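# Pass sample tube through window into lab rack

## Task

Two robots: r1 begins in the laboratory and r2 in the reception; the connecting door is locked but a service window is open. Move the sample tube that is in the reception into the green rack on the lab bench, pushed fully into its slot, with the rack still on that bench at the end. The tube must never touch the floor, and no robot may tip over or be left leaning. The tube has to stay in the rack on its own, so release it and move the robot away before finishing.

## Robot and tools

Robots: r1 and r2 are identical Hello Robot Stretch 4 units. Each has an omni-wheel base, a lift on a mast, an arm that telescopes forward, a three-joint wrist and a two-finger gripper. Each robot is about 1.6 m tall, and the base rim lies within 0.23 m of the base origin. Each carries four cameras: <name>_head_camera, <name>_head_left_camera, <name>_head_right_camera and <name>_wrist_camera.

Frames: the base frame sits on the floor under the base centre, with x forward, y left and z up. hand_pose is a point between the open fingertips, given in this frame, and its printed value may be somewhat wrong. base_odometry uses the base frame at scene start and counts only wheel turns, so slipping shows up as travel. Heading runs from -3.142 to 3.142 and is positive to the left. Each robot reports in its own frames. Only images, lidar_m and wrist_depth_mm reveal where the robots are relative to each other.

execute_actions: takes actions, a list holding zero or one action, plus an optional cameras list (camera names or "all"; omitted or null means all, [] means none). An action has one entry per robot, keyed r1 and/or r2. Each entry may contain:
- base: exactly one relative move from the base's current spot. translate_m drives straight, metres, -2 to 2, forward positive. strafe_m moves sideways, metres, -2 to 2, left positive. rotate_rad turns in place, radians, -3.2 to 3.2, counter-clockwise positive.
- joints: absolute targets by name, in any subset. lift_m 0 to 1.2. arm_m extension 0 to 0.55. wrist_yaw_rad -1.134 to 4.276 (0 forward, positive left, 3.14 folded; above 3.4 the arm may block it). wrist_pitch_rad -1.117 to 4.259 (0 level, 1.57 pointing down). wrist_roll_rad -1.117 to 4.259 (positive is clockwise seen from behind). gripper_m -0.038 to 0.141, the fingertip gap; values below 0 press the fingers together. A joint target outside its range is clamped and the result says so. Any other bad value or unknown key rejects the whole call.
- pace: "slow", "default", "fast" or "max". Base speeds are 0.1/0.3/0.4/0.6 m/s and turn rates 1/2/3/4 rad/s. When the lift is above 0.2 these are reduced further, down to 0.3 m/s and 1 rad/s at a lift of 1.2.
- contact_limits: {"arm_m": 0..0.75}, default 0.5. Lower values stop the arm sooner when it meets resistance.
- end_of_arm: "enable_torque" must be used on its own. It brings back wrist or gripper motors that have shut off.
All motions in one action start together. A single action lasts at most 15 s. A joint or robot left out of an action may still be pushing toward its earlier target.

wait: seconds from 0 to 10. Nothing new is commanded, and it returns state and images. zoom_image: camera and region [x0,y0,x1,y1] in pixels, at most 504x504, applied to that camera's latest full image. finished_scene: scene number (1 or 2). This ends the scene and cannot be undone. If a call reports a stop, later tool calls in the same reply are skipped.

Result lines: base_status and joint_status give the outcome of each motion. "done" means the target was reached; for the base it only means the wheels turned the commanded amount. "off_target" means it stopped short and may still be pushing. "contact_stop_at_<key>" means it hit something, dropped its target and went slack (a slack lift can sink, slack wheels can roll). "limit_stop_at_tilt" means the lean exceeds 6 degrees and the lift, arm and wheels go slack. "limit_stop_at_own_body" means a self-collision was avoided; this is likely with pitch below -0.2 combined with strong roll. "torque_fault" means a wrist or gripper motor went limp and needs enable_torque. on_its_own describes what happened without being commanded; its "held at" shows a held target, not the actual position. lidar_m gives 12 ranges in 30-degree sectors: the 1st is straight ahead and they go counter-clockwise (4th left, 7th behind, 10th right). "-" means nothing seen, or something closer than 0.25 m. Glass and thin legs can be missed, and other robots do appear. wrist_depth_mm is a 7x7 grid of depths in mm, 100 to 2000. motor_effort is a percentage with the peak in brackets; for wheels, positive means turning right. base_tilt is in degrees forward/right with roughly 1.5 degree fixed bias. If turned_by_wheels and turned_by_imu differ by more than about 0.1 rad, the base slipped or hit something.

Gripping: command a gap smaller than the object's width. A firm squeeze at a command of 0 or above shows up as a change in gripper effort, but neither the reading nor "done" confirms that something is held, so check the images. If the fingertips catch on a surface, raise the lift. To unfold at the start, send lift_m 0.4 and wrist_yaw_rad 0 together.

Cameras: head cameras are 420x560 pinhole, head left/right are 420x672 fisheye, and wrist cameras are 616x392. Calibrations are given relative to each robot's base frame and are approximate.

Plan: r2 takes the tube in the reception and passes it through the service window. r1 receives it and seats it fully in the green rack on the lab bench. Then open the gripper and back away.

Avoid: pressing robots together. Once bases touch, a few more millimetres of driving is a hard press that fails the run; note that the same command can move the two robots up to about 3 cm apart per metre. Also avoid dropping the tube to the floor, knocking the rack off the bench, driving or turning with more than 1 kg and arm_m above 0.2 (risk of tipping, worse at fast paces), and hard pushes with a raised gripper. Loose objects can be nudged occasionally, so check the result before ending the scene.

Each tool is called after "Request:" in YAML: its name, and indented under it one key for each argument.

## Session

Request:
execute_actions:
  actions: []

Scene clock: 0.00 s.
r1.base_odometry: x=+0.000 y=+0.000 heading=+0.000 (m, m, rad; r1's odometry frame)
r1.turned_by_wheels: +0.000 (rad since the last result)
r1.turned_by_imu: +0.000 (rad since the last result)
r1.base_tilt: forward=+0.1 right=+0.1 (deg)
r1.lidar_m: 0.80 1.02 1.29 1.32 1.63 3.38 1.17 1.05 3.44 1.05 0.87 0.82
r1.base_status: not commanded
r1.joint_positions: lift_m=+0.155 arm_m=+0.001 wrist_yaw_rad=+3.052 wrist_pitch_rad=-0.018 wrist_roll_rad=-0.002 gripper_m=+0.057
r1.joint_status: not commanded
r1.motor_effort: lift_m=+20 arm_m=+0 wrist_yaw_rad=+0 wrist_pitch_rad=-3 wrist_roll_rad=-1 gripper_m=-1 wheel_0=+0 wheel_1=+0 wheel_2=+0 (%)
r1.hand_pose: x=-0.1075 y=+0.1128 z=+0.3384 quat_wxyz=(+0.045, +0.009, -0.001, +0.999) (m; r1's base frame)
r1.wrist_depth_mm: 133 152 - - - - - / 112 138 - - - - - / 118 138 - - - - - / 135 216 - - - - - / 1863 1863 - - - 1983 1983 / 1205 1098 196 1078 991 1138 1118 / 809 759 854 - 788 778 788
r2.base_odometry: x=+0.000 y=+0.000 heading=+0.000 (m, m, rad; r2's odometry frame)
r2.turned_by_wheels: +0.000 (rad since the last result)
r2.turned_by_imu: +0.000 (rad since the last result)
r2.base_tilt: forward=-0.8 right=-0.1 (deg)
r2.lidar_m: 0.91 0.95 3.31 1.01 0.95 3.35 1.98 1.41 1.33 1.26 0.90 0.88
r2.base_status: not commanded
r2.joint_positions: lift_m=+0.275 arm_m=+0.002 wrist_yaw_rad=+3.118 wrist_pitch_rad=-0.004 wrist_roll_rad=-0.008 gripper_m=+0.057
r2.joint_status: not commanded
r2.motor_effort: lift_m=+21 arm_m=-1 wrist_yaw_rad=-1 wrist_pitch_rad=-8 wrist_roll_rad=+1 gripper_m=-4 wheel_0=+0 wheel_1=+0 wheel_2=-1 (%)
r2.hand_pose: x=-0.1132 y=+0.0942 z=+0.4547 quat_wxyz=(+0.012, +0.002, -0.004, +1.000) (m; r2's base frame)
r2.wrist_depth_mm: - 136 - - - - - / - 136 - - - - - / - 133 232 - - - - / 118 139 - - - - - / 1336 1661 - - 1983 - 1921 / 1366 1499 202 159 1160 1229 1182 / 1042 1025 1060 - 991 891 878
pictures: r1_head_camera, r1_head_left_camera, r1_head_right_camera, r1_wrist_camera, r2_head_camera, r2_head_left_camera, r2_head_right_camera, r2_wrist_camera
Images, in order (width x height): r1_head_camera 420x560, r1_head_left_camera 420x672, r1_head_right_camera 420x672, r1_wrist_camera 616x392, r2_head_camera 420x560, r2_head_left_camera 420x672, r2_head_right_camera 420x672, r2_wrist_camera 616x392.

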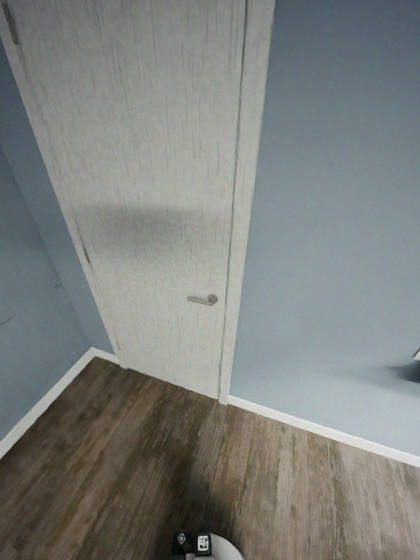

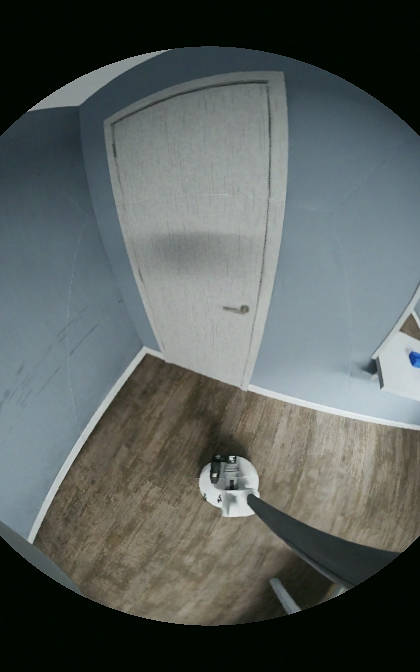

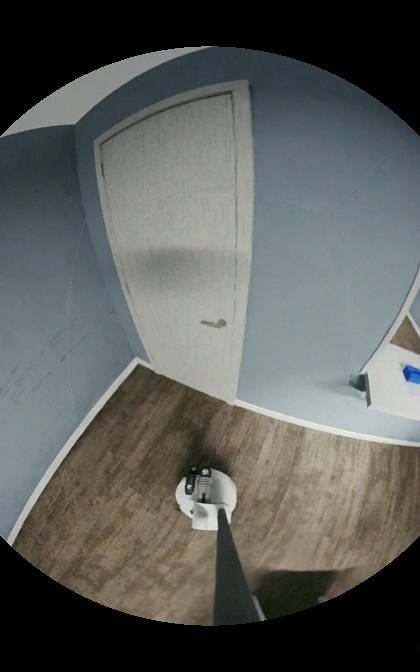

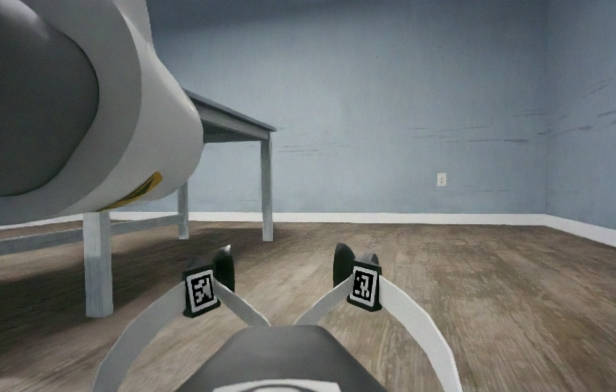

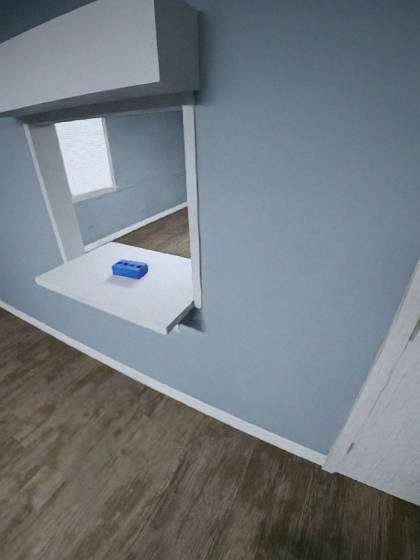

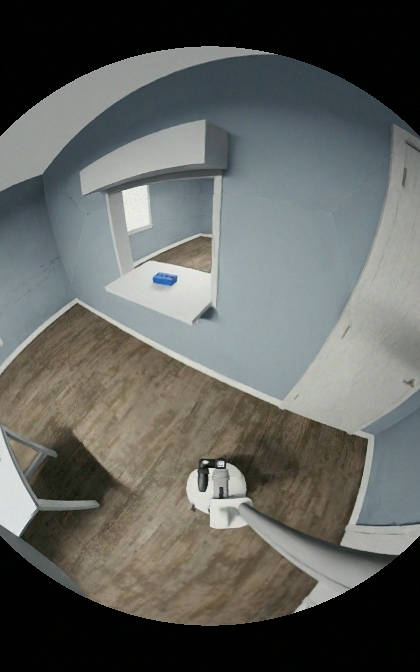

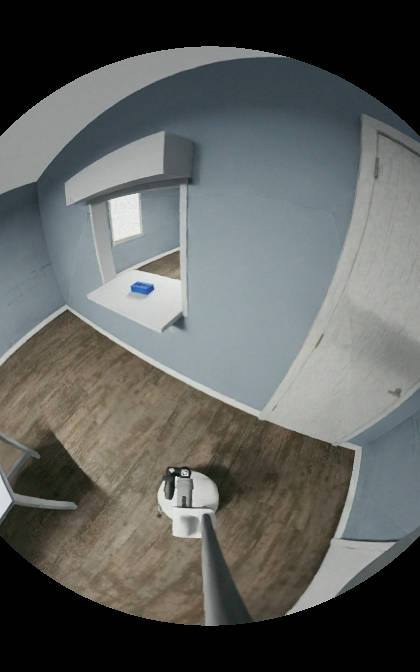

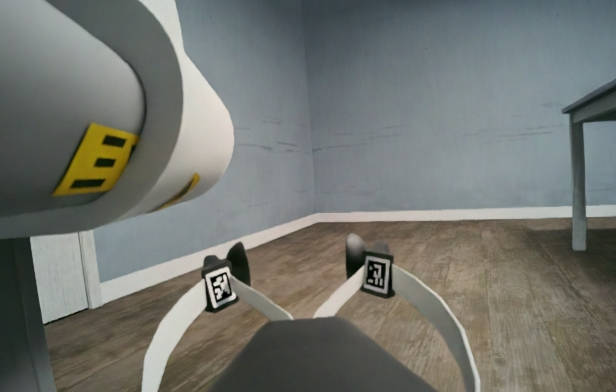

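Request:
execute_actions:
  actions:
    - {"r1":{"base":{"rotate_rad":-2.6},"joints":{"lift_m":0.75,"wrist_yaw_rad":0},"pace":"fast"},"r2":{"base":{"rotate_rad":1.8},"joints":{"lift_m":0.75,"wrist_yaw_rad":0},"pace":"fast"}}
  cameras: ["r1_head_camera","r2_head_camera","r1_wrist_camera","r2_wrist_camera"]

Scene clock: 6.70 s.
r1.base_odometry: x=+0.000 y=+0.000 heading=-2.600 (m, m, rad; r1's odometry frame)
r1.turned_by_wheels: -2.600 (rad since the last result)
r1.turned_by_imu: -2.605 (rad since the last result)
r1.base_tilt: forward=+0.1 right=+0.1 (deg)
r1.lidar_m: 1.01 3.43 0.99 0.87 0.82 0.79 1.04 1.28 1.32 1.67 3.44 1.08
r1.base_status: done
r1.joint_positions: lift_m=+0.750 arm_m=+0.001 wrist_yaw_rad=+0.001 wrist_pitch_rad=-0.018 wrist_roll_rad=-0.002 gripper_m=+0.057
r1.joint_status: all done
r1.motor_effort: lift_m=+22(28) arm_m=+0(0) wrist_yaw_rad=-1(4) wrist_pitch_rad=-4(6) wrist_roll_rad=-1(1) gripper_m=-2(0) wheel_0=-2(8) wheel_1=-1(10) wheel_2=-2(13) (%)
r1.hand_pose: x=+0.4605 y=-0.0873 z=+0.9331 quat_wxyz=(+1.000, -0.001, -0.009, +0.000) (m; r1's base frame)
r1.wrist_depth_mm: - - - - - - - / - - - - - - - / - - - - - - - / - - - - - - - / - - 1397 1160 1160 1397 - / - - 196 931 842 - - / - 1983 - - 1921 - -
r2.base_odometry: x=+0.000 y=+0.000 heading=+1.799 (m, m, rad; r2's odometry frame)
r2.turned_by_wheels: +1.799 (rad since the last result)
r2.turned_by_imu: +1.772 (rad since the last result)
r2.base_tilt: forward=-0.8 right=-0.1 (deg)
r2.lidar_m: 0.94 1.16 3.07 1.60 1.31 1.31 1.06 0.89 0.90 0.90 1.24 3.36
r2.base_status: done
r2.joint_positions: lift_m=+0.750 arm_m=+0.002 wrist_yaw_rad=+0.000 wrist_pitch_rad=-0.004 wrist_roll_rad=-0.008 gripper_m=+0.057
r2.joint_status: all done
r2.motor_effort: lift_m=+25(28) arm_m=-1(1) wrist_yaw_rad=-2(9) wrist_pitch_rad=-8(8) wrist_roll_rad=+0(0) gripper_m=-5(2) wheel_0=-4(12) wheel_1=-4(11) wheel_2=-5(14) (%)
r2.hand_pose: x=+0.4617 y=-0.0873 z=+0.9291 quat_wxyz=(+1.000, -0.004, -0.002, +0.000) (m; r2's base frame)
r2.wrist_depth_mm: - - - - - - - / - - - - - - - / - - - - - - - / - - - - - - - / 1708 1182 1098 1138 - - - / - - 203 159 1336 - - / - 1983 1863 - 1921 1708 1708
pictures: r1_head_camera, r1_wrist_camera, r2_head_camera, r2_wrist_camera
camera_calibration (this result's frames):
r1_wrist_camera: T_world_to_cam=[[-0.0306981, -0.999433, 0.0138409, -0.096379], [-0.0160158, -0.0133538, -0.999783, 0.983663], [0.9994, -0.0309131, -0.0155968, -0.220632], [0, 0, 0, 1]] pos_world=[0.233295, -0.0900091, 0.981342]
r2_wrist_camera: T_world_to_cam=[[-0.0730122, -0.992949, -0.0933895, 0.0294471], [-0.0626088, 0.0980181, -0.993213, 1.00218], [0.995364, -0.0666697, -0.0693239, -0.168781], [0, 0, 0, 1]] pos_world=[0.232894, -0.0802447, 0.986426]
Images, in order (width x height): r1_head_camera 420x560, r1_wrist_camera 616x392, r2_head_camera 420x560, r2_wrist_camera 616x392.

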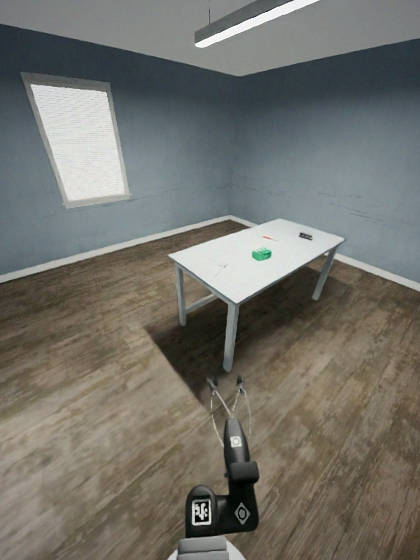

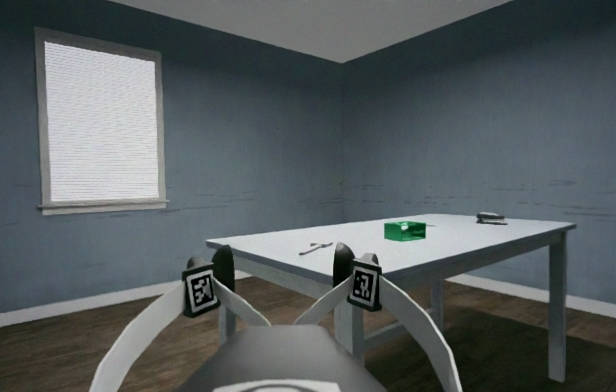

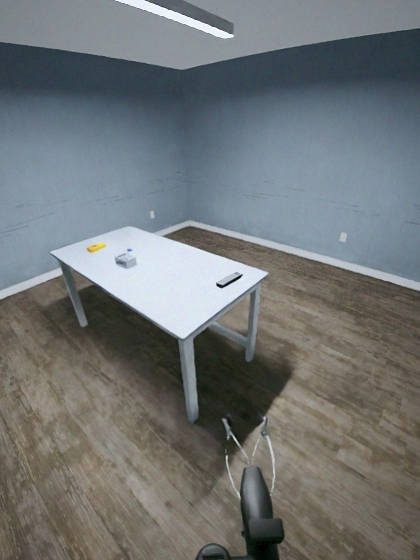

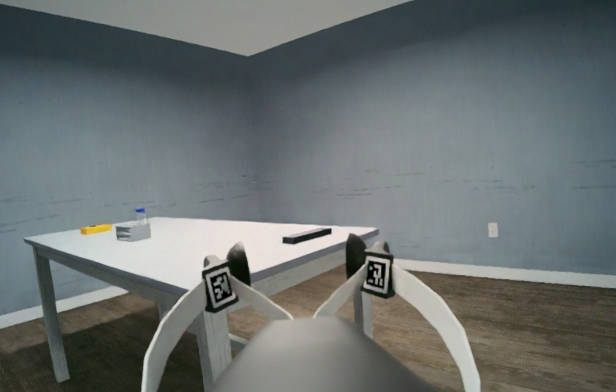

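Request:
execute_actions:
  actions:
    - {"r1":{"base":{"rotate_rad":2.17},"pace":"fast"},"r2":{"base":{"rotate_rad":-0.72},"pace":"fast"}}
  cameras: []

Request:
execute_actions:
  actions:
    - {"r1":{"base":{"strafe_m":-0.9},"joints":{"lift_m":0.9,"gripper_m":0.09},"pace":"fast"},"r2":{"base":{"strafe_m":1.42},"joints":{"gripper_m":0.09,"arm_m":0.15},"pace":"max"}}
  cameras: ["r1_head_camera","r2_head_camera","r1_wrist_camera","r2_wrist_camera"]

Scene clock: 17.30 s.
r1.base_odometry: x=+0.000 y=+0.000 heading=-0.431 (m, m, rad; r1's odometry frame)
r1.turned_by_wheels: +2.169 (rad since the last result)
r1.turned_by_imu: +2.170 (rad since the last result)
r1.base_tilt: forward=+0.1 right=+0.1 (deg)
r1.lidar_m: 0.82 0.80 1.13 1.27 1.35 1.75 3.52 1.06 1.09 3.46 0.93 0.86
r1.base_status: done
r1.joint_positions: lift_m=+0.750 arm_m=+0.001 wrist_yaw_rad=+0.000 wrist_pitch_rad=-0.018 wrist_roll_rad=-0.002 gripper_m=+0.057
r1.joint_status: not commanded
r1.motor_effort: lift_m=+21(22) arm_m=+0(0) wrist_yaw_rad=-1(2) wrist_pitch_rad=-5(4) wrist_roll_rad=-1(1) gripper_m=-2(2) wheel_0=-2(7) wheel_1=-2(7) wheel_2=-2(7) (%)
r1.hand_pose: x=+0.4605 y=-0.0874 z=+0.9333 quat_wxyz=(+1.000, -0.001, -0.009, +0.000) (m; r1's base frame)
r1.wrist_depth_mm: 559 591 603 615 634 647 654 / 569 603 597 627 640 647 661 / 559 597 609 627 647 654 661 / 574 603 621 621 640 661 668 / 574 609 615 634 647 661 676 / 580 574 195 634 654 668 676 / 580 574 621 - 647 668 683
r2.base_odometry: x=+0.000 y=+0.000 heading=+1.080 (m, m, rad; r2's odometry frame)
r2.turned_by_wheels: -0.719 (rad since the last result)
r2.turned_by_imu: -0.708 (rad since the last result)
r2.base_tilt: forward=-0.8 right=-0.2 (deg)
r2.lidar_m: 3.35 0.98 0.93 3.37 1.89 1.37 1.33 1.24 0.88 0.86 0.88 0.99
r2.base_status: done
r2.joint_positions: lift_m=+0.750 arm_m=+0.002 wrist_yaw_rad=+0.000 wrist_pitch_rad=-0.004 wrist_roll_rad=-0.008 gripper_m=+0.057
r2.joint_status: not commanded
r2.motor_effort: lift_m=+24(26) arm_m=-1(1) wrist_yaw_rad=+0(2) wrist_pitch_rad=-8(8) wrist_roll_rad=+0(3) gripper_m=-3(1) wheel_0=+3(9) wheel_1=+3(10) wheel_2=+4(10) (%)
r2.hand_pose: x=+0.4617 y=-0.0875 z=+0.9292 quat_wxyz=(+1.000, -0.004, -0.002, +0.000) (m; r2's base frame)
r2.wrist_depth_mm: - - - - - 1464 - / - - - - - 1499 - / - - - - - 1576 - / - - - - - 1618 1160 / - - - - - 1661 1160 / - - 202 159 - 1576 1160 / 1537 1921 - - 1921 1537 1138
pictures: none
No camera images: the call's "cameras" was empty. Leave "cameras" out to get every camera's image.

Scene clock: 21.90 s.
r1.base_odometry: x=-0.376 y=-0.818 heading=-0.431 (m, m, rad; r1's odometry frame)
r1.turned_by_wheels: +0.000 (rad since the last result)
r1.turned_by_imu: -0.001 (rad since the last result)
r1.base_tilt: forward=+0.1 right=+0.1 (deg)
r1.lidar_m: 0.62 0.65 1.20 2.16 2.24 2.98 0.71 0.76 2.68 2.55 1.32 0.65
r1.base_status: done
r1.joint_positions: lift_m=+0.900 arm_m=+0.001 wrist_yaw_rad=+0.000 wrist_pitch_rad=-0.018 wrist_roll_rad=-0.002 gripper_m=+0.090
r1.joint_status: all done
r1.motor_effort: lift_m=+22(23) arm_m=+0(0) wrist_yaw_rad=-2(0) wrist_pitch_rad=-4(5) wrist_roll_rad=-1(1) gripper_m=-2(0) wheel_0=-2(11) wheel_1=+1(12) wheel_2=+0(0) (%)
r1.hand_pose: x=+0.4605 y=-0.0874 z=+1.0832 quat_wxyz=(+1.000, -0.001, -0.009, +0.000) (m; r1's base frame)
r1.wrist_depth_mm: 615 - - - - - 707 / 615 - - - - - 715 / 609 - - - - - 715 / 627 - - - - - 723 / 627 - - - - - 723 / 627 647 634 668 634 741 723 / 525 492 559 - 521 504 508
r2.base_odometry: x=-1.252 y=+0.670 heading=+1.080 (m, m, rad; r2's odometry frame)
r2.turned_by_wheels: +0.000 (rad since the last result)
r2.turned_by_imu: +0.002 (rad since the last result)
r2.base_tilt: forward=-0.7 right=-0.2 (deg)
r2.lidar_m: 0.63 0.64 0.92 1.96 1.91 1.39 1.32 1.38 1.93 2.20 0.90 0.65
r2.base_status: done
r2.joint_positions: lift_m=+0.750 arm_m=+0.149 wrist_yaw_rad=+0.000 wrist_pitch_rad=-0.005 wrist_roll_rad=-0.008 gripper_m=+0.090
r2.joint_status: all done
r2.motor_effort: lift_m=+25(24) arm_m=+5(6) wrist_yaw_rad=+0(0) wrist_pitch_rad=-8(8) wrist_roll_rad=+0(2) gripper_m=-2(4) wheel_0=+1(15) wheel_1=+0(14) wheel_2=+0(2) (%)
r2.hand_pose: x=+0.6086 y=-0.0874 z=+0.9292 quat_wxyz=(+1.000, -0.004, -0.002, +0.000) (m; r2's base frame)
r2.wrist_depth_mm: - - - - - - - / - - - - - - - / - - - - - - - / - - - - - - - / - - - 991 842 854 788 / 640 559 500 156 512 512 500 / 459 427 452 - 415 384 379
pictures: r1_head_camera, r1_wrist_camera, r2_head_camera, r2_wrist_camera
camera_calibration (this result's frames):
r1_wrist_camera: T_world_to_cam=[[-0.0310567, -0.999422, 0.0138398, -0.0983926], [-0.0160098, -0.0133473, -0.999783, 1.13367], [0.999389, -0.0312716, -0.015586, -0.21831], [0, 0, 0, 1]] pos_world=[0.233271, -0.0900311, 1.13139]
r2_wrist_camera: T_world_to_cam=[[-0.0732045, -0.992935, -0.0933917, 0.0402422], [-0.0625576, 0.0980302, -0.993215, 1.01144], [0.995353, -0.0668655, -0.0692919, -0.315007], [0, 0, 0, 1]] pos_world=[0.379762, -0.0802565, 0.986504]
Images, in order (width x height): r1_head_camera 420x560, r1_wrist_camera 616x392, r2_head_camera 420x560, r2_wrist_camera 616x392.

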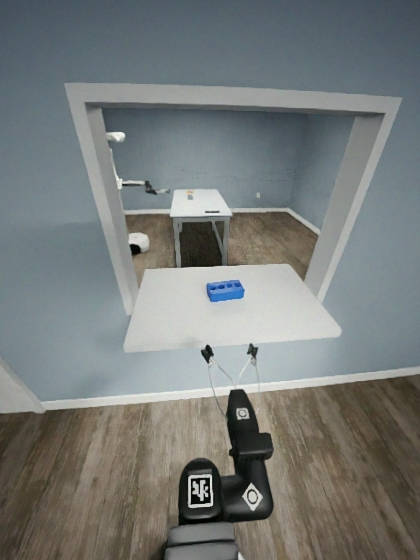

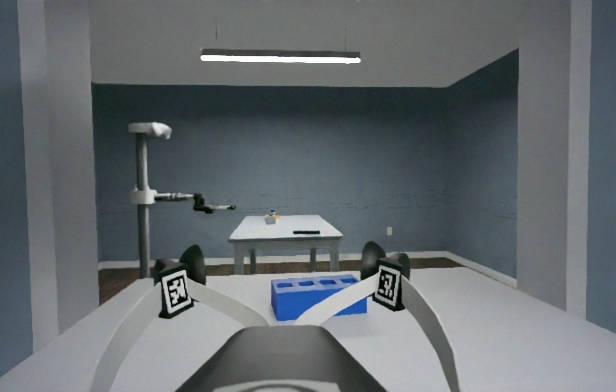

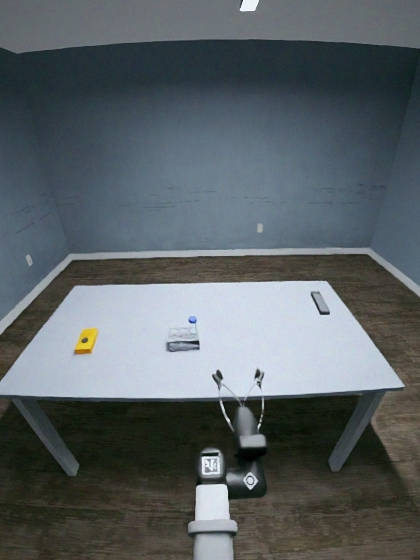

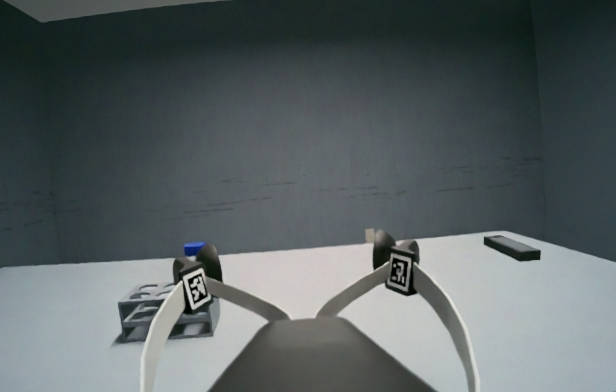

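Request:
execute_actions:
  actions:
    - {"r1":{"base":{"translate_m":0.15},"joints":{"lift_m":1.0,"wrist_pitch_rad":0.5}},"r2":{"base":{"strafe_m":0.135},"joints":{"lift_m":0.85,"arm_m":0.33,"wrist_pitch_rad":0.5}}}
  cameras: ["r2_head_camera","r1_wrist_camera","r2_wrist_camera"]

Scene clock: 34.77 s.
r1.base_odometry: x=-0.240 y=-0.880 heading=-0.431 (m, m, rad; r1's odometry frame)
r1.turned_by_wheels: +0.000 (rad since the last result)
r1.turned_by_imu: -0.001 (rad since the last result)
r1.base_tilt: forward=+0.1 right=+0.1 (deg)
r1.lidar_m: 0.48 0.51 0.99 2.19 2.26 3.03 0.86 0.91 2.65 2.55 0.75 0.55
r1.base_status: done
r1.joint_positions: lift_m=+1.000 arm_m=+0.001 wrist_yaw_rad=+0.000 wrist_pitch_rad=+0.502 wrist_roll_rad=-0.002 gripper_m=+0.090
r1.joint_status: all done
r1.motor_effort: lift_m=+23(24) arm_m=-1(0) wrist_yaw_rad=-1(2) wrist_pitch_rad=-1(3) wrist_roll_rad=-1(1) gripper_m=+0(1) wheel_0=+2(6) wheel_1=+1(6) wheel_2=+0(8) (%)
r1.hand_pose: x=+0.4250 y=-0.0874 z=+1.0393 quat_wxyz=(+0.969, -0.001, +0.248, +0.000) (m; r1's base frame)
r1.wrist_depth_mm: - - - - - - - / - - - - - - - / 609 778 788 809 820 820 699 / 569 591 597 574 603 615 621 / 477 484 480 480 488 492 492 / 402 382 389 407 399 424 436 / 741 759 580 - 866 866 904
r2.base_odometry: x=-1.371 y=+0.733 heading=+1.080 (m, m, rad; r2's odometry frame)
r2.turned_by_wheels: +0.000 (rad since the last result)
r2.turned_by_imu: +0.000 (rad since the last result)
r2.base_tilt: forward=-0.5 right=-0.2 (deg)
r2.lidar_m: 0.63 0.66 1.87 1.81 1.88 1.36 1.31 1.40 1.94 2.34 0.91 0.66
r2.base_status: done
r2.joint_positions: lift_m=+0.850 arm_m=+0.329 wrist_yaw_rad=+0.000 wrist_pitch_rad=+0.502 wrist_roll_rad=-0.008 gripper_m=+0.090
r2.joint_status: all done
r2.motor_effort: lift_m=+26(26) arm_m=+5(5) wrist_yaw_rad=-2(1) wrist_pitch_rad=-7(9) wrist_roll_rad=+2(1) gripper_m=-1(3) wheel_0=-2(12) wheel_1=+1(11) wheel_2=+0(0) (%)
r2.hand_pose: x=+0.7530 y=-0.0874 z=+0.8890 quat_wxyz=(+0.969, -0.004, +0.248, +0.001) (m; r2's base frame)
r2.wrist_depth_mm: - - - - - - - / - - - - - - - / 759 732 699 683 676 668 661 / 554 544 508 500 517 508 504 / 439 433 382 410 404 413 407 / 359 359 336 156 338 340 336 / 312 304 315 - 307 296 296
pictures: r1_wrist_camera, r2_head_camera, r2_wrist_camera
camera_calibration (this result's frames):
r1_wrist_camera: T_world_to_cam=[[-0.0201079, -0.999419, 0.0275029, -0.117755], [-0.509996, -0.0134074, -0.860073, 1.15398], [0.859942, -0.0313207, -0.50943, 0.388999], [0, 0, 0, 1]] pos_world=[0.25164, -0.0900308, 1.19391]
r2_wrist_camera: T_world_to_cam=[[-0.109196, -0.992951, -0.0460947, 0.0321343], [-0.536533, 0.0979128, -0.83818, 1.19959], [0.836785, -0.0667942, -0.543442, 0.0793881], [0, 0, 0, 1]] pos_world=[0.580699, -0.0802451, 1.0501]
Images, in order (width x height): r1_wrist_camera 616x392, r2_head_camera 420x560, r2_wrist_camera 616x392.

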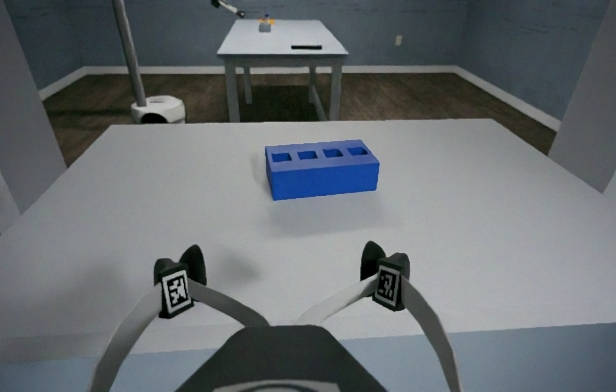

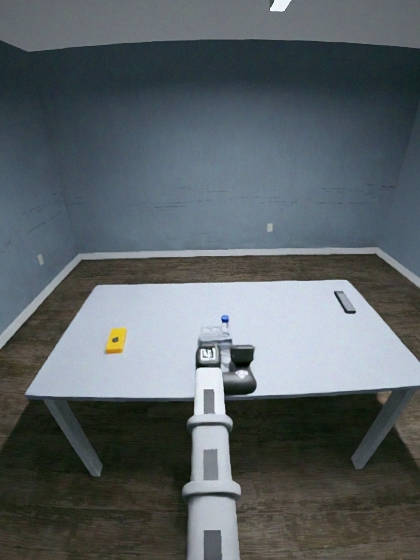

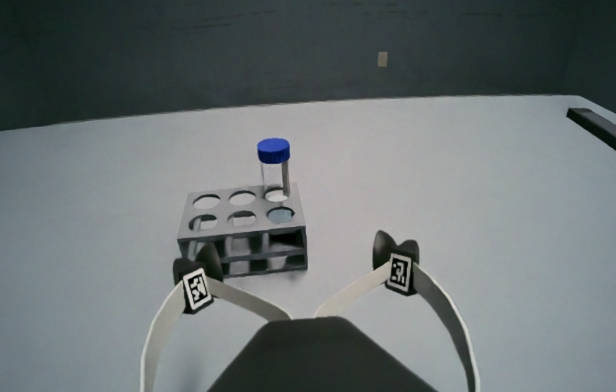

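Request:
execute_actions:
  actions:
    - {"r2":{"base":{"strafe_m":0.01},"joints":{"lift_m":0.84,"arm_m":0.45}}}
  cameras: ["r2_head_left_camera","r2_wrist_camera"]

Scene clock: 41.37 s.
r1.base_odometry: x=-0.240 y=-0.880 heading=-0.431 (m, m, rad; r1's odometry frame)
r1.turned_by_wheels: +0.000 (rad since the last result)
r1.turned_by_imu: -0.001 (rad since the last result)
r1.base_tilt: forward=+0.0 right=+0.1 (deg)
r1.lidar_m: 0.47 0.49 0.99 2.18 2.26 3.03 0.87 0.89 2.68 2.53 0.76 0.54
r1.base_status: not commanded
r1.joint_positions: lift_m=+1.000 arm_m=+0.001 wrist_yaw_rad=+0.000 wrist_pitch_rad=+0.502 wrist_roll_rad=-0.002 gripper_m=+0.090
r1.joint_status: not commanded
r1.motor_effort: lift_m=+22(22) arm_m=+0(0) wrist_yaw_rad=-1(3) wrist_pitch_rad=-4(2) wrist_roll_rad=-1(1) gripper_m=+0(0) wheel_0=+2(2) wheel_1=+1(1) wheel_2=+0(0) (%)
r1.hand_pose: x=+0.4250 y=-0.0874 z=+1.0393 quat_wxyz=(+0.969, -0.001, +0.248, +0.000) (m; r1's base frame)
r1.wrist_depth_mm: - - - - - - - / - - - - - - - / 603 788 798 809 820 820 691 / 559 597 597 574 603 615 603 / 477 480 480 484 488 488 496 / 402 382 389 404 402 424 433 / 741 741 580 - 854 866 917
r2.base_odometry: x=-1.380 y=+0.738 heading=+1.080 (m, m, rad; r2's odometry frame)
r2.turned_by_wheels: +0.000 (rad since the last result)
r2.turned_by_imu: +0.000 (rad since the last result)
r2.base_tilt: forward=-0.6 right=-0.1 (deg)
r2.lidar_m: 0.61 0.66 1.89 1.82 1.88 1.39 1.31 1.40 1.94 2.36 0.90 0.66
r2.base_status: done
r2.joint_positions: lift_m=+0.840 arm_m=+0.449 wrist_yaw_rad=+0.000 wrist_pitch_rad=+0.502 wrist_roll_rad=-0.008 gripper_m=+0.090
r2.joint_status: all done
r2.motor_effort: lift_m=+15(24) arm_m=+5(6) wrist_yaw_rad=-2(2) wrist_pitch_rad=-7(7) wrist_roll_rad=+1(0) gripper_m=-3(2) wheel_0=-4(12) wheel_1=+3(9) wheel_2=+0(1) (%)
r2.hand_pose: x=+0.8730 y=-0.0874 z=+0.8798 quat_wxyz=(+0.969, -0.004, +0.248, +0.001) (m; r2's base frame)
r2.wrist_depth_mm: - - - - - - - / - - - - - - - / 723 699 683 668 647 647 640 / 530 530 512 504 500 492 484 / 421 421 399 394 392 397 392 / 345 347 254 156 327 330 324 / 303 294 286 - 298 285 -
pictures: r2_head_left_camera, r2_wrist_camera
camera_calibration (this result's frames):
r2_wrist_camera: T_world_to_cam=[[-0.109263, -0.992944, -0.0460806, 0.0448464], [-0.536634, 0.0979461, -0.838111, 1.25633], [0.836711, -0.0668461, -0.54355, -0.0258365], [0, 0, 0, 1]] pos_world=[0.70071, -0.0802501, 1.04097]
Images, in order (width x height): r2_head_left_camera 420x672, r2_wrist_camera 616x392.

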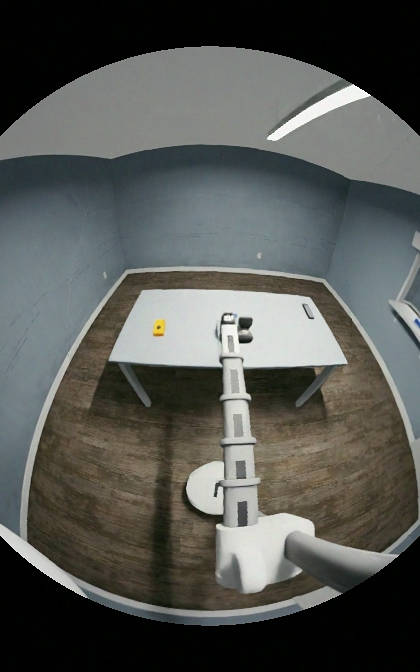

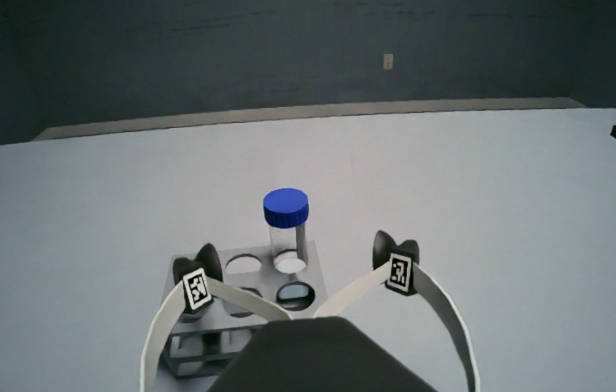

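Request:
execute_actions:
  actions:
    - {"r2":{"joints":{"lift_m":0.835,"arm_m":0.495,"gripper_m":0.055}}}
  cameras: ["r2_wrist_camera","r1_head_camera"]

Request:
zoom_image:
  camera: "r1_head_camera"
  region: [165,175,215,215]

Scene clock: 47.57 s.
r1.base_odometry: x=-0.240 y=-0.880 heading=-0.431 (m, m, rad; r1's odometry frame)
r1.turned_by_wheels: +0.000 (rad since the last result)
r1.turned_by_imu: -0.001 (rad since the last result)
r1.base_tilt: forward=+0.1 right=+0.1 (deg)
r1.lidar_m: 0.48 0.51 0.99 2.18 2.27 3.00 0.88 0.91 2.63 2.54 0.76 0.52
r1.base_status: not commanded
r1.joint_positions: lift_m=+1.000 arm_m=+0.001 wrist_yaw_rad=+0.000 wrist_pitch_rad=+0.502 wrist_roll_rad=-0.002 gripper_m=+0.090
r1.joint_status: not commanded
r1.motor_effort: lift_m=+22(22) arm_m=+0(0) wrist_yaw_rad=+0(1) wrist_pitch_rad=-1(4) wrist_roll_rad=-1(1) gripper_m=+0(0) wheel_0=+2(2) wheel_1=+1(1) wheel_2=+0(0) (%)
r1.hand_pose: x=+0.4250 y=-0.0874 z=+1.0393 quat_wxyz=(+0.969, -0.001, +0.248, +0.000) (m; r1's base frame)
r1.wrist_depth_mm: - - - - - - - / - - - - - - - / 591 778 798 798 798 809 707 / 564 597 603 574 609 609 627 / 480 480 484 488 488 492 496 / 402 384 389 404 404 424 436 / 741 741 591 - 842 878 917
r2.base_odometry: x=-1.380 y=+0.738 heading=+1.080 (m, m, rad; r2's odometry frame)
r2.turned_by_wheels: +0.000 (rad since the last result)
r2.turned_by_imu: +0.000 (rad since the last result)
r2.base_tilt: forward=-0.5 right=-0.1 (deg)
r2.lidar_m: 0.61 0.66 1.91 1.81 1.88 1.39 1.33 1.39 1.93 2.35 0.87 0.63
r2.base_status: not commanded
r2.joint_positions: lift_m=+0.835 arm_m=+0.494 wrist_yaw_rad=+0.000 wrist_pitch_rad=+0.502 wrist_roll_rad=-0.008 gripper_m=+0.055
r2.joint_status: all done
r2.motor_effort: lift_m=+15(16) arm_m=+5(5) wrist_yaw_rad=+0(0) wrist_pitch_rad=-7(7) wrist_roll_rad=-1(1) gripper_m=-1(6) wheel_0=-4(4) wheel_1=+3(3) wheel_2=+0(0) (%)
r2.hand_pose: x=+0.9180 y=-0.0874 z=+0.8748 quat_wxyz=(+0.969, -0.004, +0.248, +0.001) (m; r2's base frame)
r2.wrist_depth_mm: - - - - - - - / - - - - - - - / - 683 668 654 634 634 627 / 521 512 504 500 492 484 473 / 413 410 407 241 384 389 387 / 342 330 202 176 314 325 320 / 297 289 243 - 293 281 -
pictures: r1_head_camera, r2_wrist_camera
camera_calibration (this result's frames):
r2_wrist_camera: T_world_to_cam=[[-0.109329, -0.992937, -0.0460765, 0.0495707], [-0.53666, 0.0979809, -0.838091, 1.27629], [0.836686, -0.0669004, -0.543581, -0.0661245], [0, 0, 0, 1]] pos_world=[0.745679, -0.0802553, 1.03599]
Images, in order (width x height): r1_head_camera 420x560, r2_wrist_camera 616x392.

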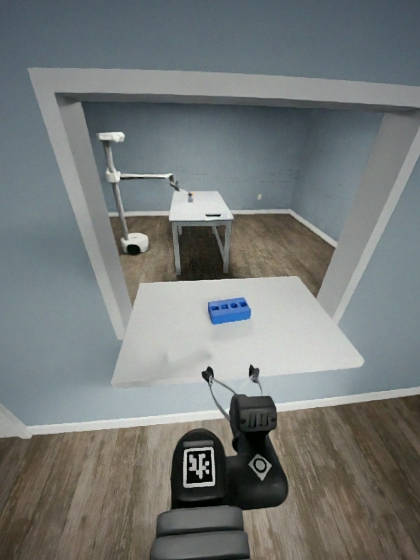

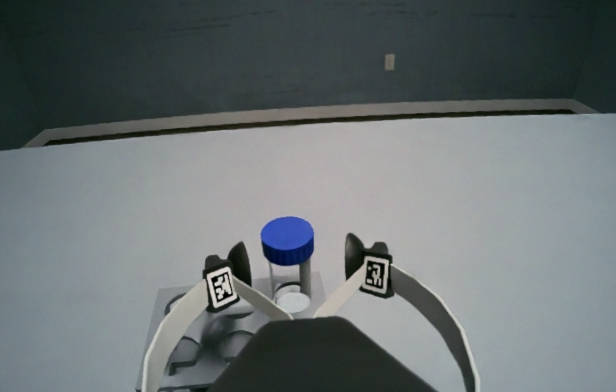

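Region (165, 175, 215, 215) of r1_head_camera's 420x560 image, scaled by 10.080, with more detail than that image has; it fills the top 403 rows of this view, and the rest is white.

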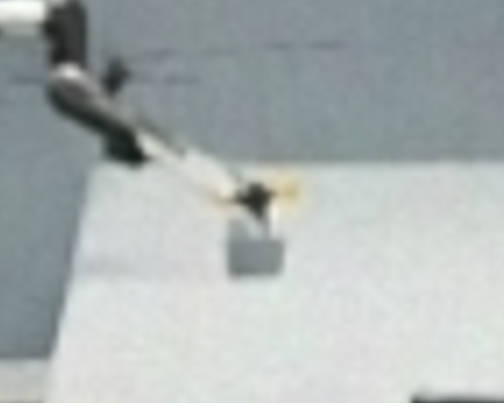

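Request:
execute_actions:
  actions:
    - {"r2":{"base":{"strafe_m":0.005},"joints":{"lift_m":0.829,"arm_m":0.513}}}
  cameras: ["r2_wrist_camera"]

Request:
execute_actions:
  actions:
    - {"r2":{"joints":{"gripper_m":0.005}}}
  cameras: ["r2_wrist_camera"]

Request:
execute_actions:
  actions:
    - {"r2":{"joints":{"lift_m":0.93}}}
  cameras: ["r2_wrist_camera","r1_head_camera"]

Request:
zoom_image:
  camera: "r1_head_camera"
  region: [165,170,215,210]

Scene clock: 59.00 s.
r1.base_odometry: x=-0.240 y=-0.880 heading=-0.431 (m, m, rad; r1's odometry frame)
r1.turned_by_wheels: +0.000 (rad since the last result)
r1.turned_by_imu: -0.001 (rad since the last result)
r1.base_tilt: forward=+0.0 right=+0.2 (deg)
r1.lidar_m: 0.48 0.50 1.01 2.19 2.26 3.01 0.87 0.89 2.63 2.55 0.76 0.51
r1.base_status: not commanded
r1.joint_positions: lift_m=+1.000 arm_m=+0.001 wrist_yaw_rad=+0.000 wrist_pitch_rad=+0.502 wrist_roll_rad=-0.002 gripper_m=+0.090
r1.joint_status: not commanded
r1.motor_effort: lift_m=+23(22) arm_m=+0(0) wrist_yaw_rad=-2(1) wrist_pitch_rad=-4(5) wrist_roll_rad=-1(1) gripper_m=+0(0) wheel_0=+2(2) wheel_1=+1(1) wheel_2=+1(0) (%)
r1.hand_pose: x=+0.4250 y=-0.0874 z=+1.0393 quat_wxyz=(+0.969, -0.001, +0.248, +0.000) (m; r1's base frame)
r1.wrist_depth_mm: - - - - - - - / - - - - - - - / 597 788 788 798 809 820 707 / 564 597 597 580 609 609 615 / 480 480 484 480 488 492 488 / 397 384 387 402 402 424 430 / 732 750 574 - 854 878 904
r2.base_odometry: x=-1.385 y=+0.740 heading=+1.080 (m, m, rad; r2's odometry frame)
r2.turned_by_wheels: +0.000 (rad since the last result)
r2.turned_by_imu: +0.000 (rad since the last result)
r2.base_tilt: forward=-0.7 right=-0.2 (deg)
r2.lidar_m: 0.63 0.67 1.89 1.80 1.88 1.38 1.32 1.39 1.94 2.35 0.90 0.67
r2.base_status: done
r2.joint_positions: lift_m=+0.829 arm_m=+0.512 wrist_yaw_rad=+0.000 wrist_pitch_rad=+0.502 wrist_roll_rad=-0.008 gripper_m=+0.055
r2.joint_status: all done
r2.motor_effort: lift_m=+15(16) arm_m=+5(5) wrist_yaw_rad=+0(0) wrist_pitch_rad=-7(7) wrist_roll_rad=+0(1) gripper_m=-4(2) wheel_0=+2(10) wheel_1=-1(9) wheel_2=+0(1) (%)
r2.hand_pose: x=+0.9360 y=-0.0874 z=+0.8688 quat_wxyz=(+0.969, -0.004, +0.248, +0.001) (m; r2's base frame)
r2.wrist_depth_mm: - - - - - - - / - - - - - - - / - 668 647 634 627 615 609 / 512 500 496 492 480 469 466 / 404 404 397 221 373 382 377 / 334 334 202 176 304 317 312 / 290 282 233 - 286 273 -
pictures: r2_wrist_camera
camera_calibration (this result's frames):
r2_wrist_camera: T_world_to_cam=[[-0.109371, -0.992933, -0.0460756, 0.0512918], [-0.536663, 0.0980033, -0.838086, 1.28093], [0.836678, -0.0669351, -0.543589, -0.0844478], [0, 0, 0, 1]] pos_world=[0.763694, -0.0802587, 1.02999]
Images, in order (width x height): r2_wrist_camera 616x392.

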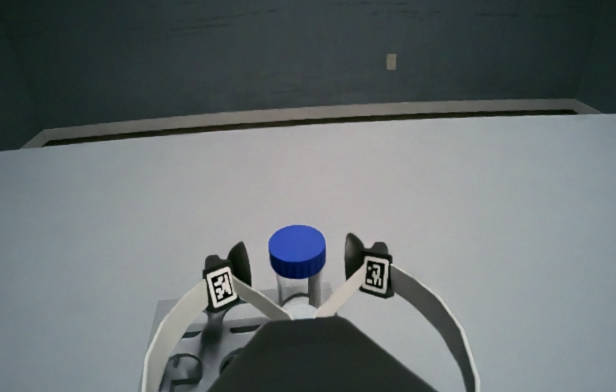

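Scene clock: 60.30 s.
r1.base_odometry: x=-0.240 y=-0.880 heading=-0.431 (m, m, rad; r1's odometry frame)
r1.turned_by_wheels: +0.000 (rad since the last result)
r1.turned_by_imu: +0.000 (rad since the last result)
r1.base_tilt: forward=+0.1 right=+0.2 (deg)
r1.lidar_m: 0.48 0.49 1.01 2.20 2.27 3.02 0.86 0.91 2.67 2.55 0.78 0.53
r1.base_status: not commanded
r1.joint_positions: lift_m=+1.000 arm_m=+0.001 wrist_yaw_rad=+0.000 wrist_pitch_rad=+0.502 wrist_roll_rad=-0.002 gripper_m=+0.090
r1.joint_status: not commanded
r1.motor_effort: lift_m=+22(22) arm_m=+0(0) wrist_yaw_rad=-1(1) wrist_pitch_rad=-3(4) wrist_roll_rad=-1(1) gripper_m=-1(1) wheel_0=+2(2) wheel_1=+1(1) wheel_2=+0(1) (%)
r1.hand_pose: x=+0.4250 y=-0.0874 z=+1.0393 quat_wxyz=(+0.969, -0.001, +0.248, +0.000) (m; r1's base frame)
r1.wrist_depth_mm: - - - - - - - / - - - - - - - / 609 778 798 809 798 809 699 / 569 603 597 569 609 609 615 / 473 477 484 484 484 488 496 / 397 382 387 407 399 427 433 / 732 750 574 - 842 878 931
r2.base_odometry: x=-1.385 y=+0.740 heading=+1.080 (m, m, rad; r2's odometry frame)
r2.turned_by_wheels: +0.000 (rad since the last result)
r2.turned_by_imu: +0.000 (rad since the last result)
r2.base_tilt: forward=-0.5 right=-0.1 (deg)
r2.lidar_m: 0.64 0.65 1.89 1.79 1.90 1.38 1.33 1.39 1.93 2.35 0.91 0.64
r2.base_status: not commanded
r2.joint_positions: lift_m=+0.829 arm_m=+0.512 wrist_yaw_rad=+0.000 wrist_pitch_rad=+0.502 wrist_roll_rad=-0.008 gripper_m=+0.005
r2.joint_status: all done
r2.motor_effort: lift_m=+15(15) arm_m=+5(5) wrist_yaw_rad=+0(1) wrist_pitch_rad=-7(8) wrist_roll_rad=-1(0) gripper_m=-17(17) wheel_0=+2(2) wheel_1=-1(1) wheel_2=+0(0) (%)
r2.hand_pose: x=+0.9360 y=-0.0874 z=+0.8688 quat_wxyz=(+0.969, -0.004, +0.248, +0.001) (m; r2's base frame)
r2.wrist_depth_mm: - - - - - - - / - - - - - - - / - 676 647 634 621 621 609 / 517 500 496 484 477 469 462 / 404 404 399 213 387 382 377 / 332 332 192 230 303 315 312 / 291 273 233 - 285 273 -
pictures: r2_wrist_camera
camera_calibration (this result's frames):
r2_wrist_camera: T_world_to_cam=[[-0.109374, -0.992933, -0.0460671, 0.0512857], [-0.536728, 0.0980032, -0.838045, 1.28093], [0.836637, -0.0669352, -0.543653, -0.0843554], [0, 0, 0, 1]] pos_world=[0.763697, -0.0802587, 1.02998]
Images, in order (width x height): r2_wrist_camera 616x392.

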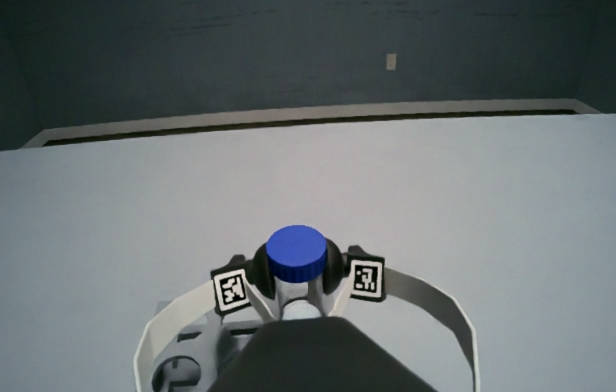

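Scene clock: 61.73 s.
r1.base_odometry: x=-0.240 y=-0.880 heading=-0.431 (m, m, rad; r1's odometry frame)
r1.turned_by_wheels: +0.000 (rad since the last result)
r1.turned_by_imu: +0.000 (rad since the last result)
r1.base_tilt: forward=+0.1 right=+0.1 (deg)
r1.lidar_m: 0.48 0.51 1.01 2.19 2.26 3.02 0.86 0.91 2.66 2.54 0.77 0.51
r1.base_status: not commanded
r1.joint_positions: lift_m=+1.000 arm_m=+0.001 wrist_yaw_rad=+0.000 wrist_pitch_rad=+0.502 wrist_roll_rad=-0.002 gripper_m=+0.090
r1.joint_status: not commanded
r1.motor_effort: lift_m=+22(22) arm_m=+0(0) wrist_yaw_rad=-1(0) wrist_pitch_rad=-3(3) wrist_roll_rad=-1(1) gripper_m=+0(1) wheel_0=+2(2) wheel_1=+1(1) wheel_2=+1(0) (%)
r1.hand_pose: x=+0.4250 y=-0.0874 z=+1.0393 quat_wxyz=(+0.969, -0.001, +0.248, +0.000) (m; r1's base frame)
r1.wrist_depth_mm: - - - - - - - / - - - - - - - / 597 778 778 798 809 820 699 / 564 597 603 580 615 609 627 / 477 484 480 484 488 492 492 / 397 382 387 404 399 424 430 / 732 759 580 - 842 878 931
r2.base_odometry: x=-1.385 y=+0.740 heading=+1.080 (m, m, rad; r2's odometry frame)
r2.turned_by_wheels: +0.000 (rad since the last result)
r2.turned_by_imu: +0.000 (rad since the last result)
r2.base_tilt: forward=-0.6 right=-0.1 (deg)
r2.lidar_m: 0.62 0.66 1.87 1.81 1.89 1.38 1.32 1.39 1.94 2.34 0.90 0.68
r2.base_status: not commanded
r2.joint_positions: lift_m=+0.930 arm_m=+0.512 wrist_yaw_rad=+0.000 wrist_pitch_rad=+0.502 wrist_roll_rad=-0.008 gripper_m=+0.005
r2.joint_status: all done
r2.motor_effort: lift_m=+26(27) arm_m=+5(5) wrist_yaw_rad=+1(2) wrist_pitch_rad=-8(8) wrist_roll_rad=-1(1) gripper_m=-20(17) wheel_0=+2(2) wheel_1=-1(1) wheel_2=+0(0) (%)
r2.hand_pose: x=+0.9359 y=-0.0874 z=+0.9689 quat_wxyz=(+0.969, -0.004, +0.249, +0.001) (m; r2's base frame)
r2.wrist_depth_mm: - - - - - - - / - - - - - - - / - - - - - - - / 715 691 683 676 661 654 634 / 559 554 549 213 535 521 517 / 462 462 191 230 418 436 433 / 402 389 404 - 397 379 382
pictures: r1_head_camera, r2_wrist_camera
camera_calibration (this result's frames):
r2_wrist_camera: T_world_to_cam=[[-0.109381, -0.992933, -0.0460517, 0.0558842], [-0.536845, 0.0980032, -0.837969, 1.36481], [0.83656, -0.0669354, -0.543771, -0.0297611], [0, 0, 0, 1]] pos_world=[0.763702, -0.0802587, 1.13006]
Images, in order (width x height): r1_head_camera 420x560, r2_wrist_camera 616x392.

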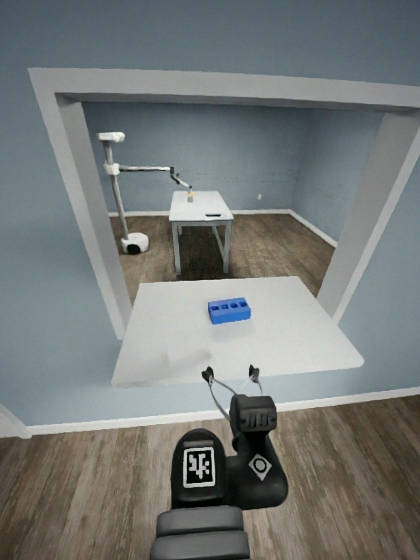

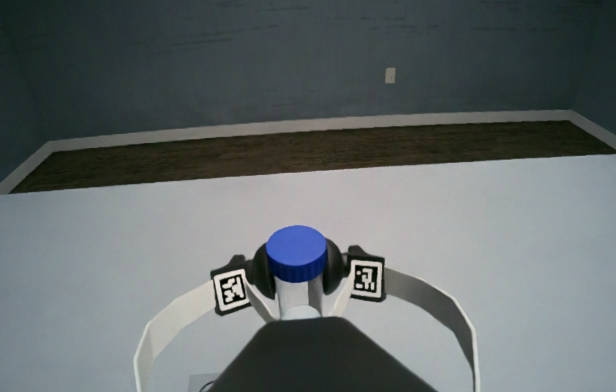

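Region (165, 170, 215, 210) of r1_head_camera's 420x560 image, scaled by 10.080, with more detail than that image has; it fills the top 403 rows of this view, and the rest is white.

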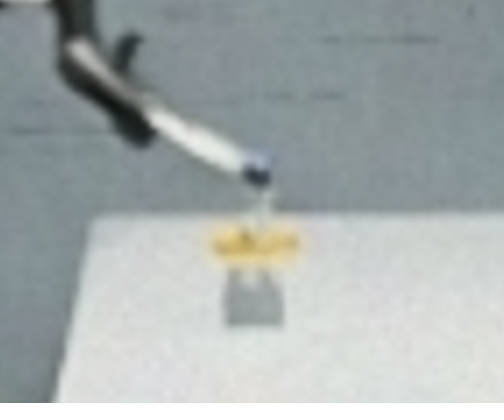

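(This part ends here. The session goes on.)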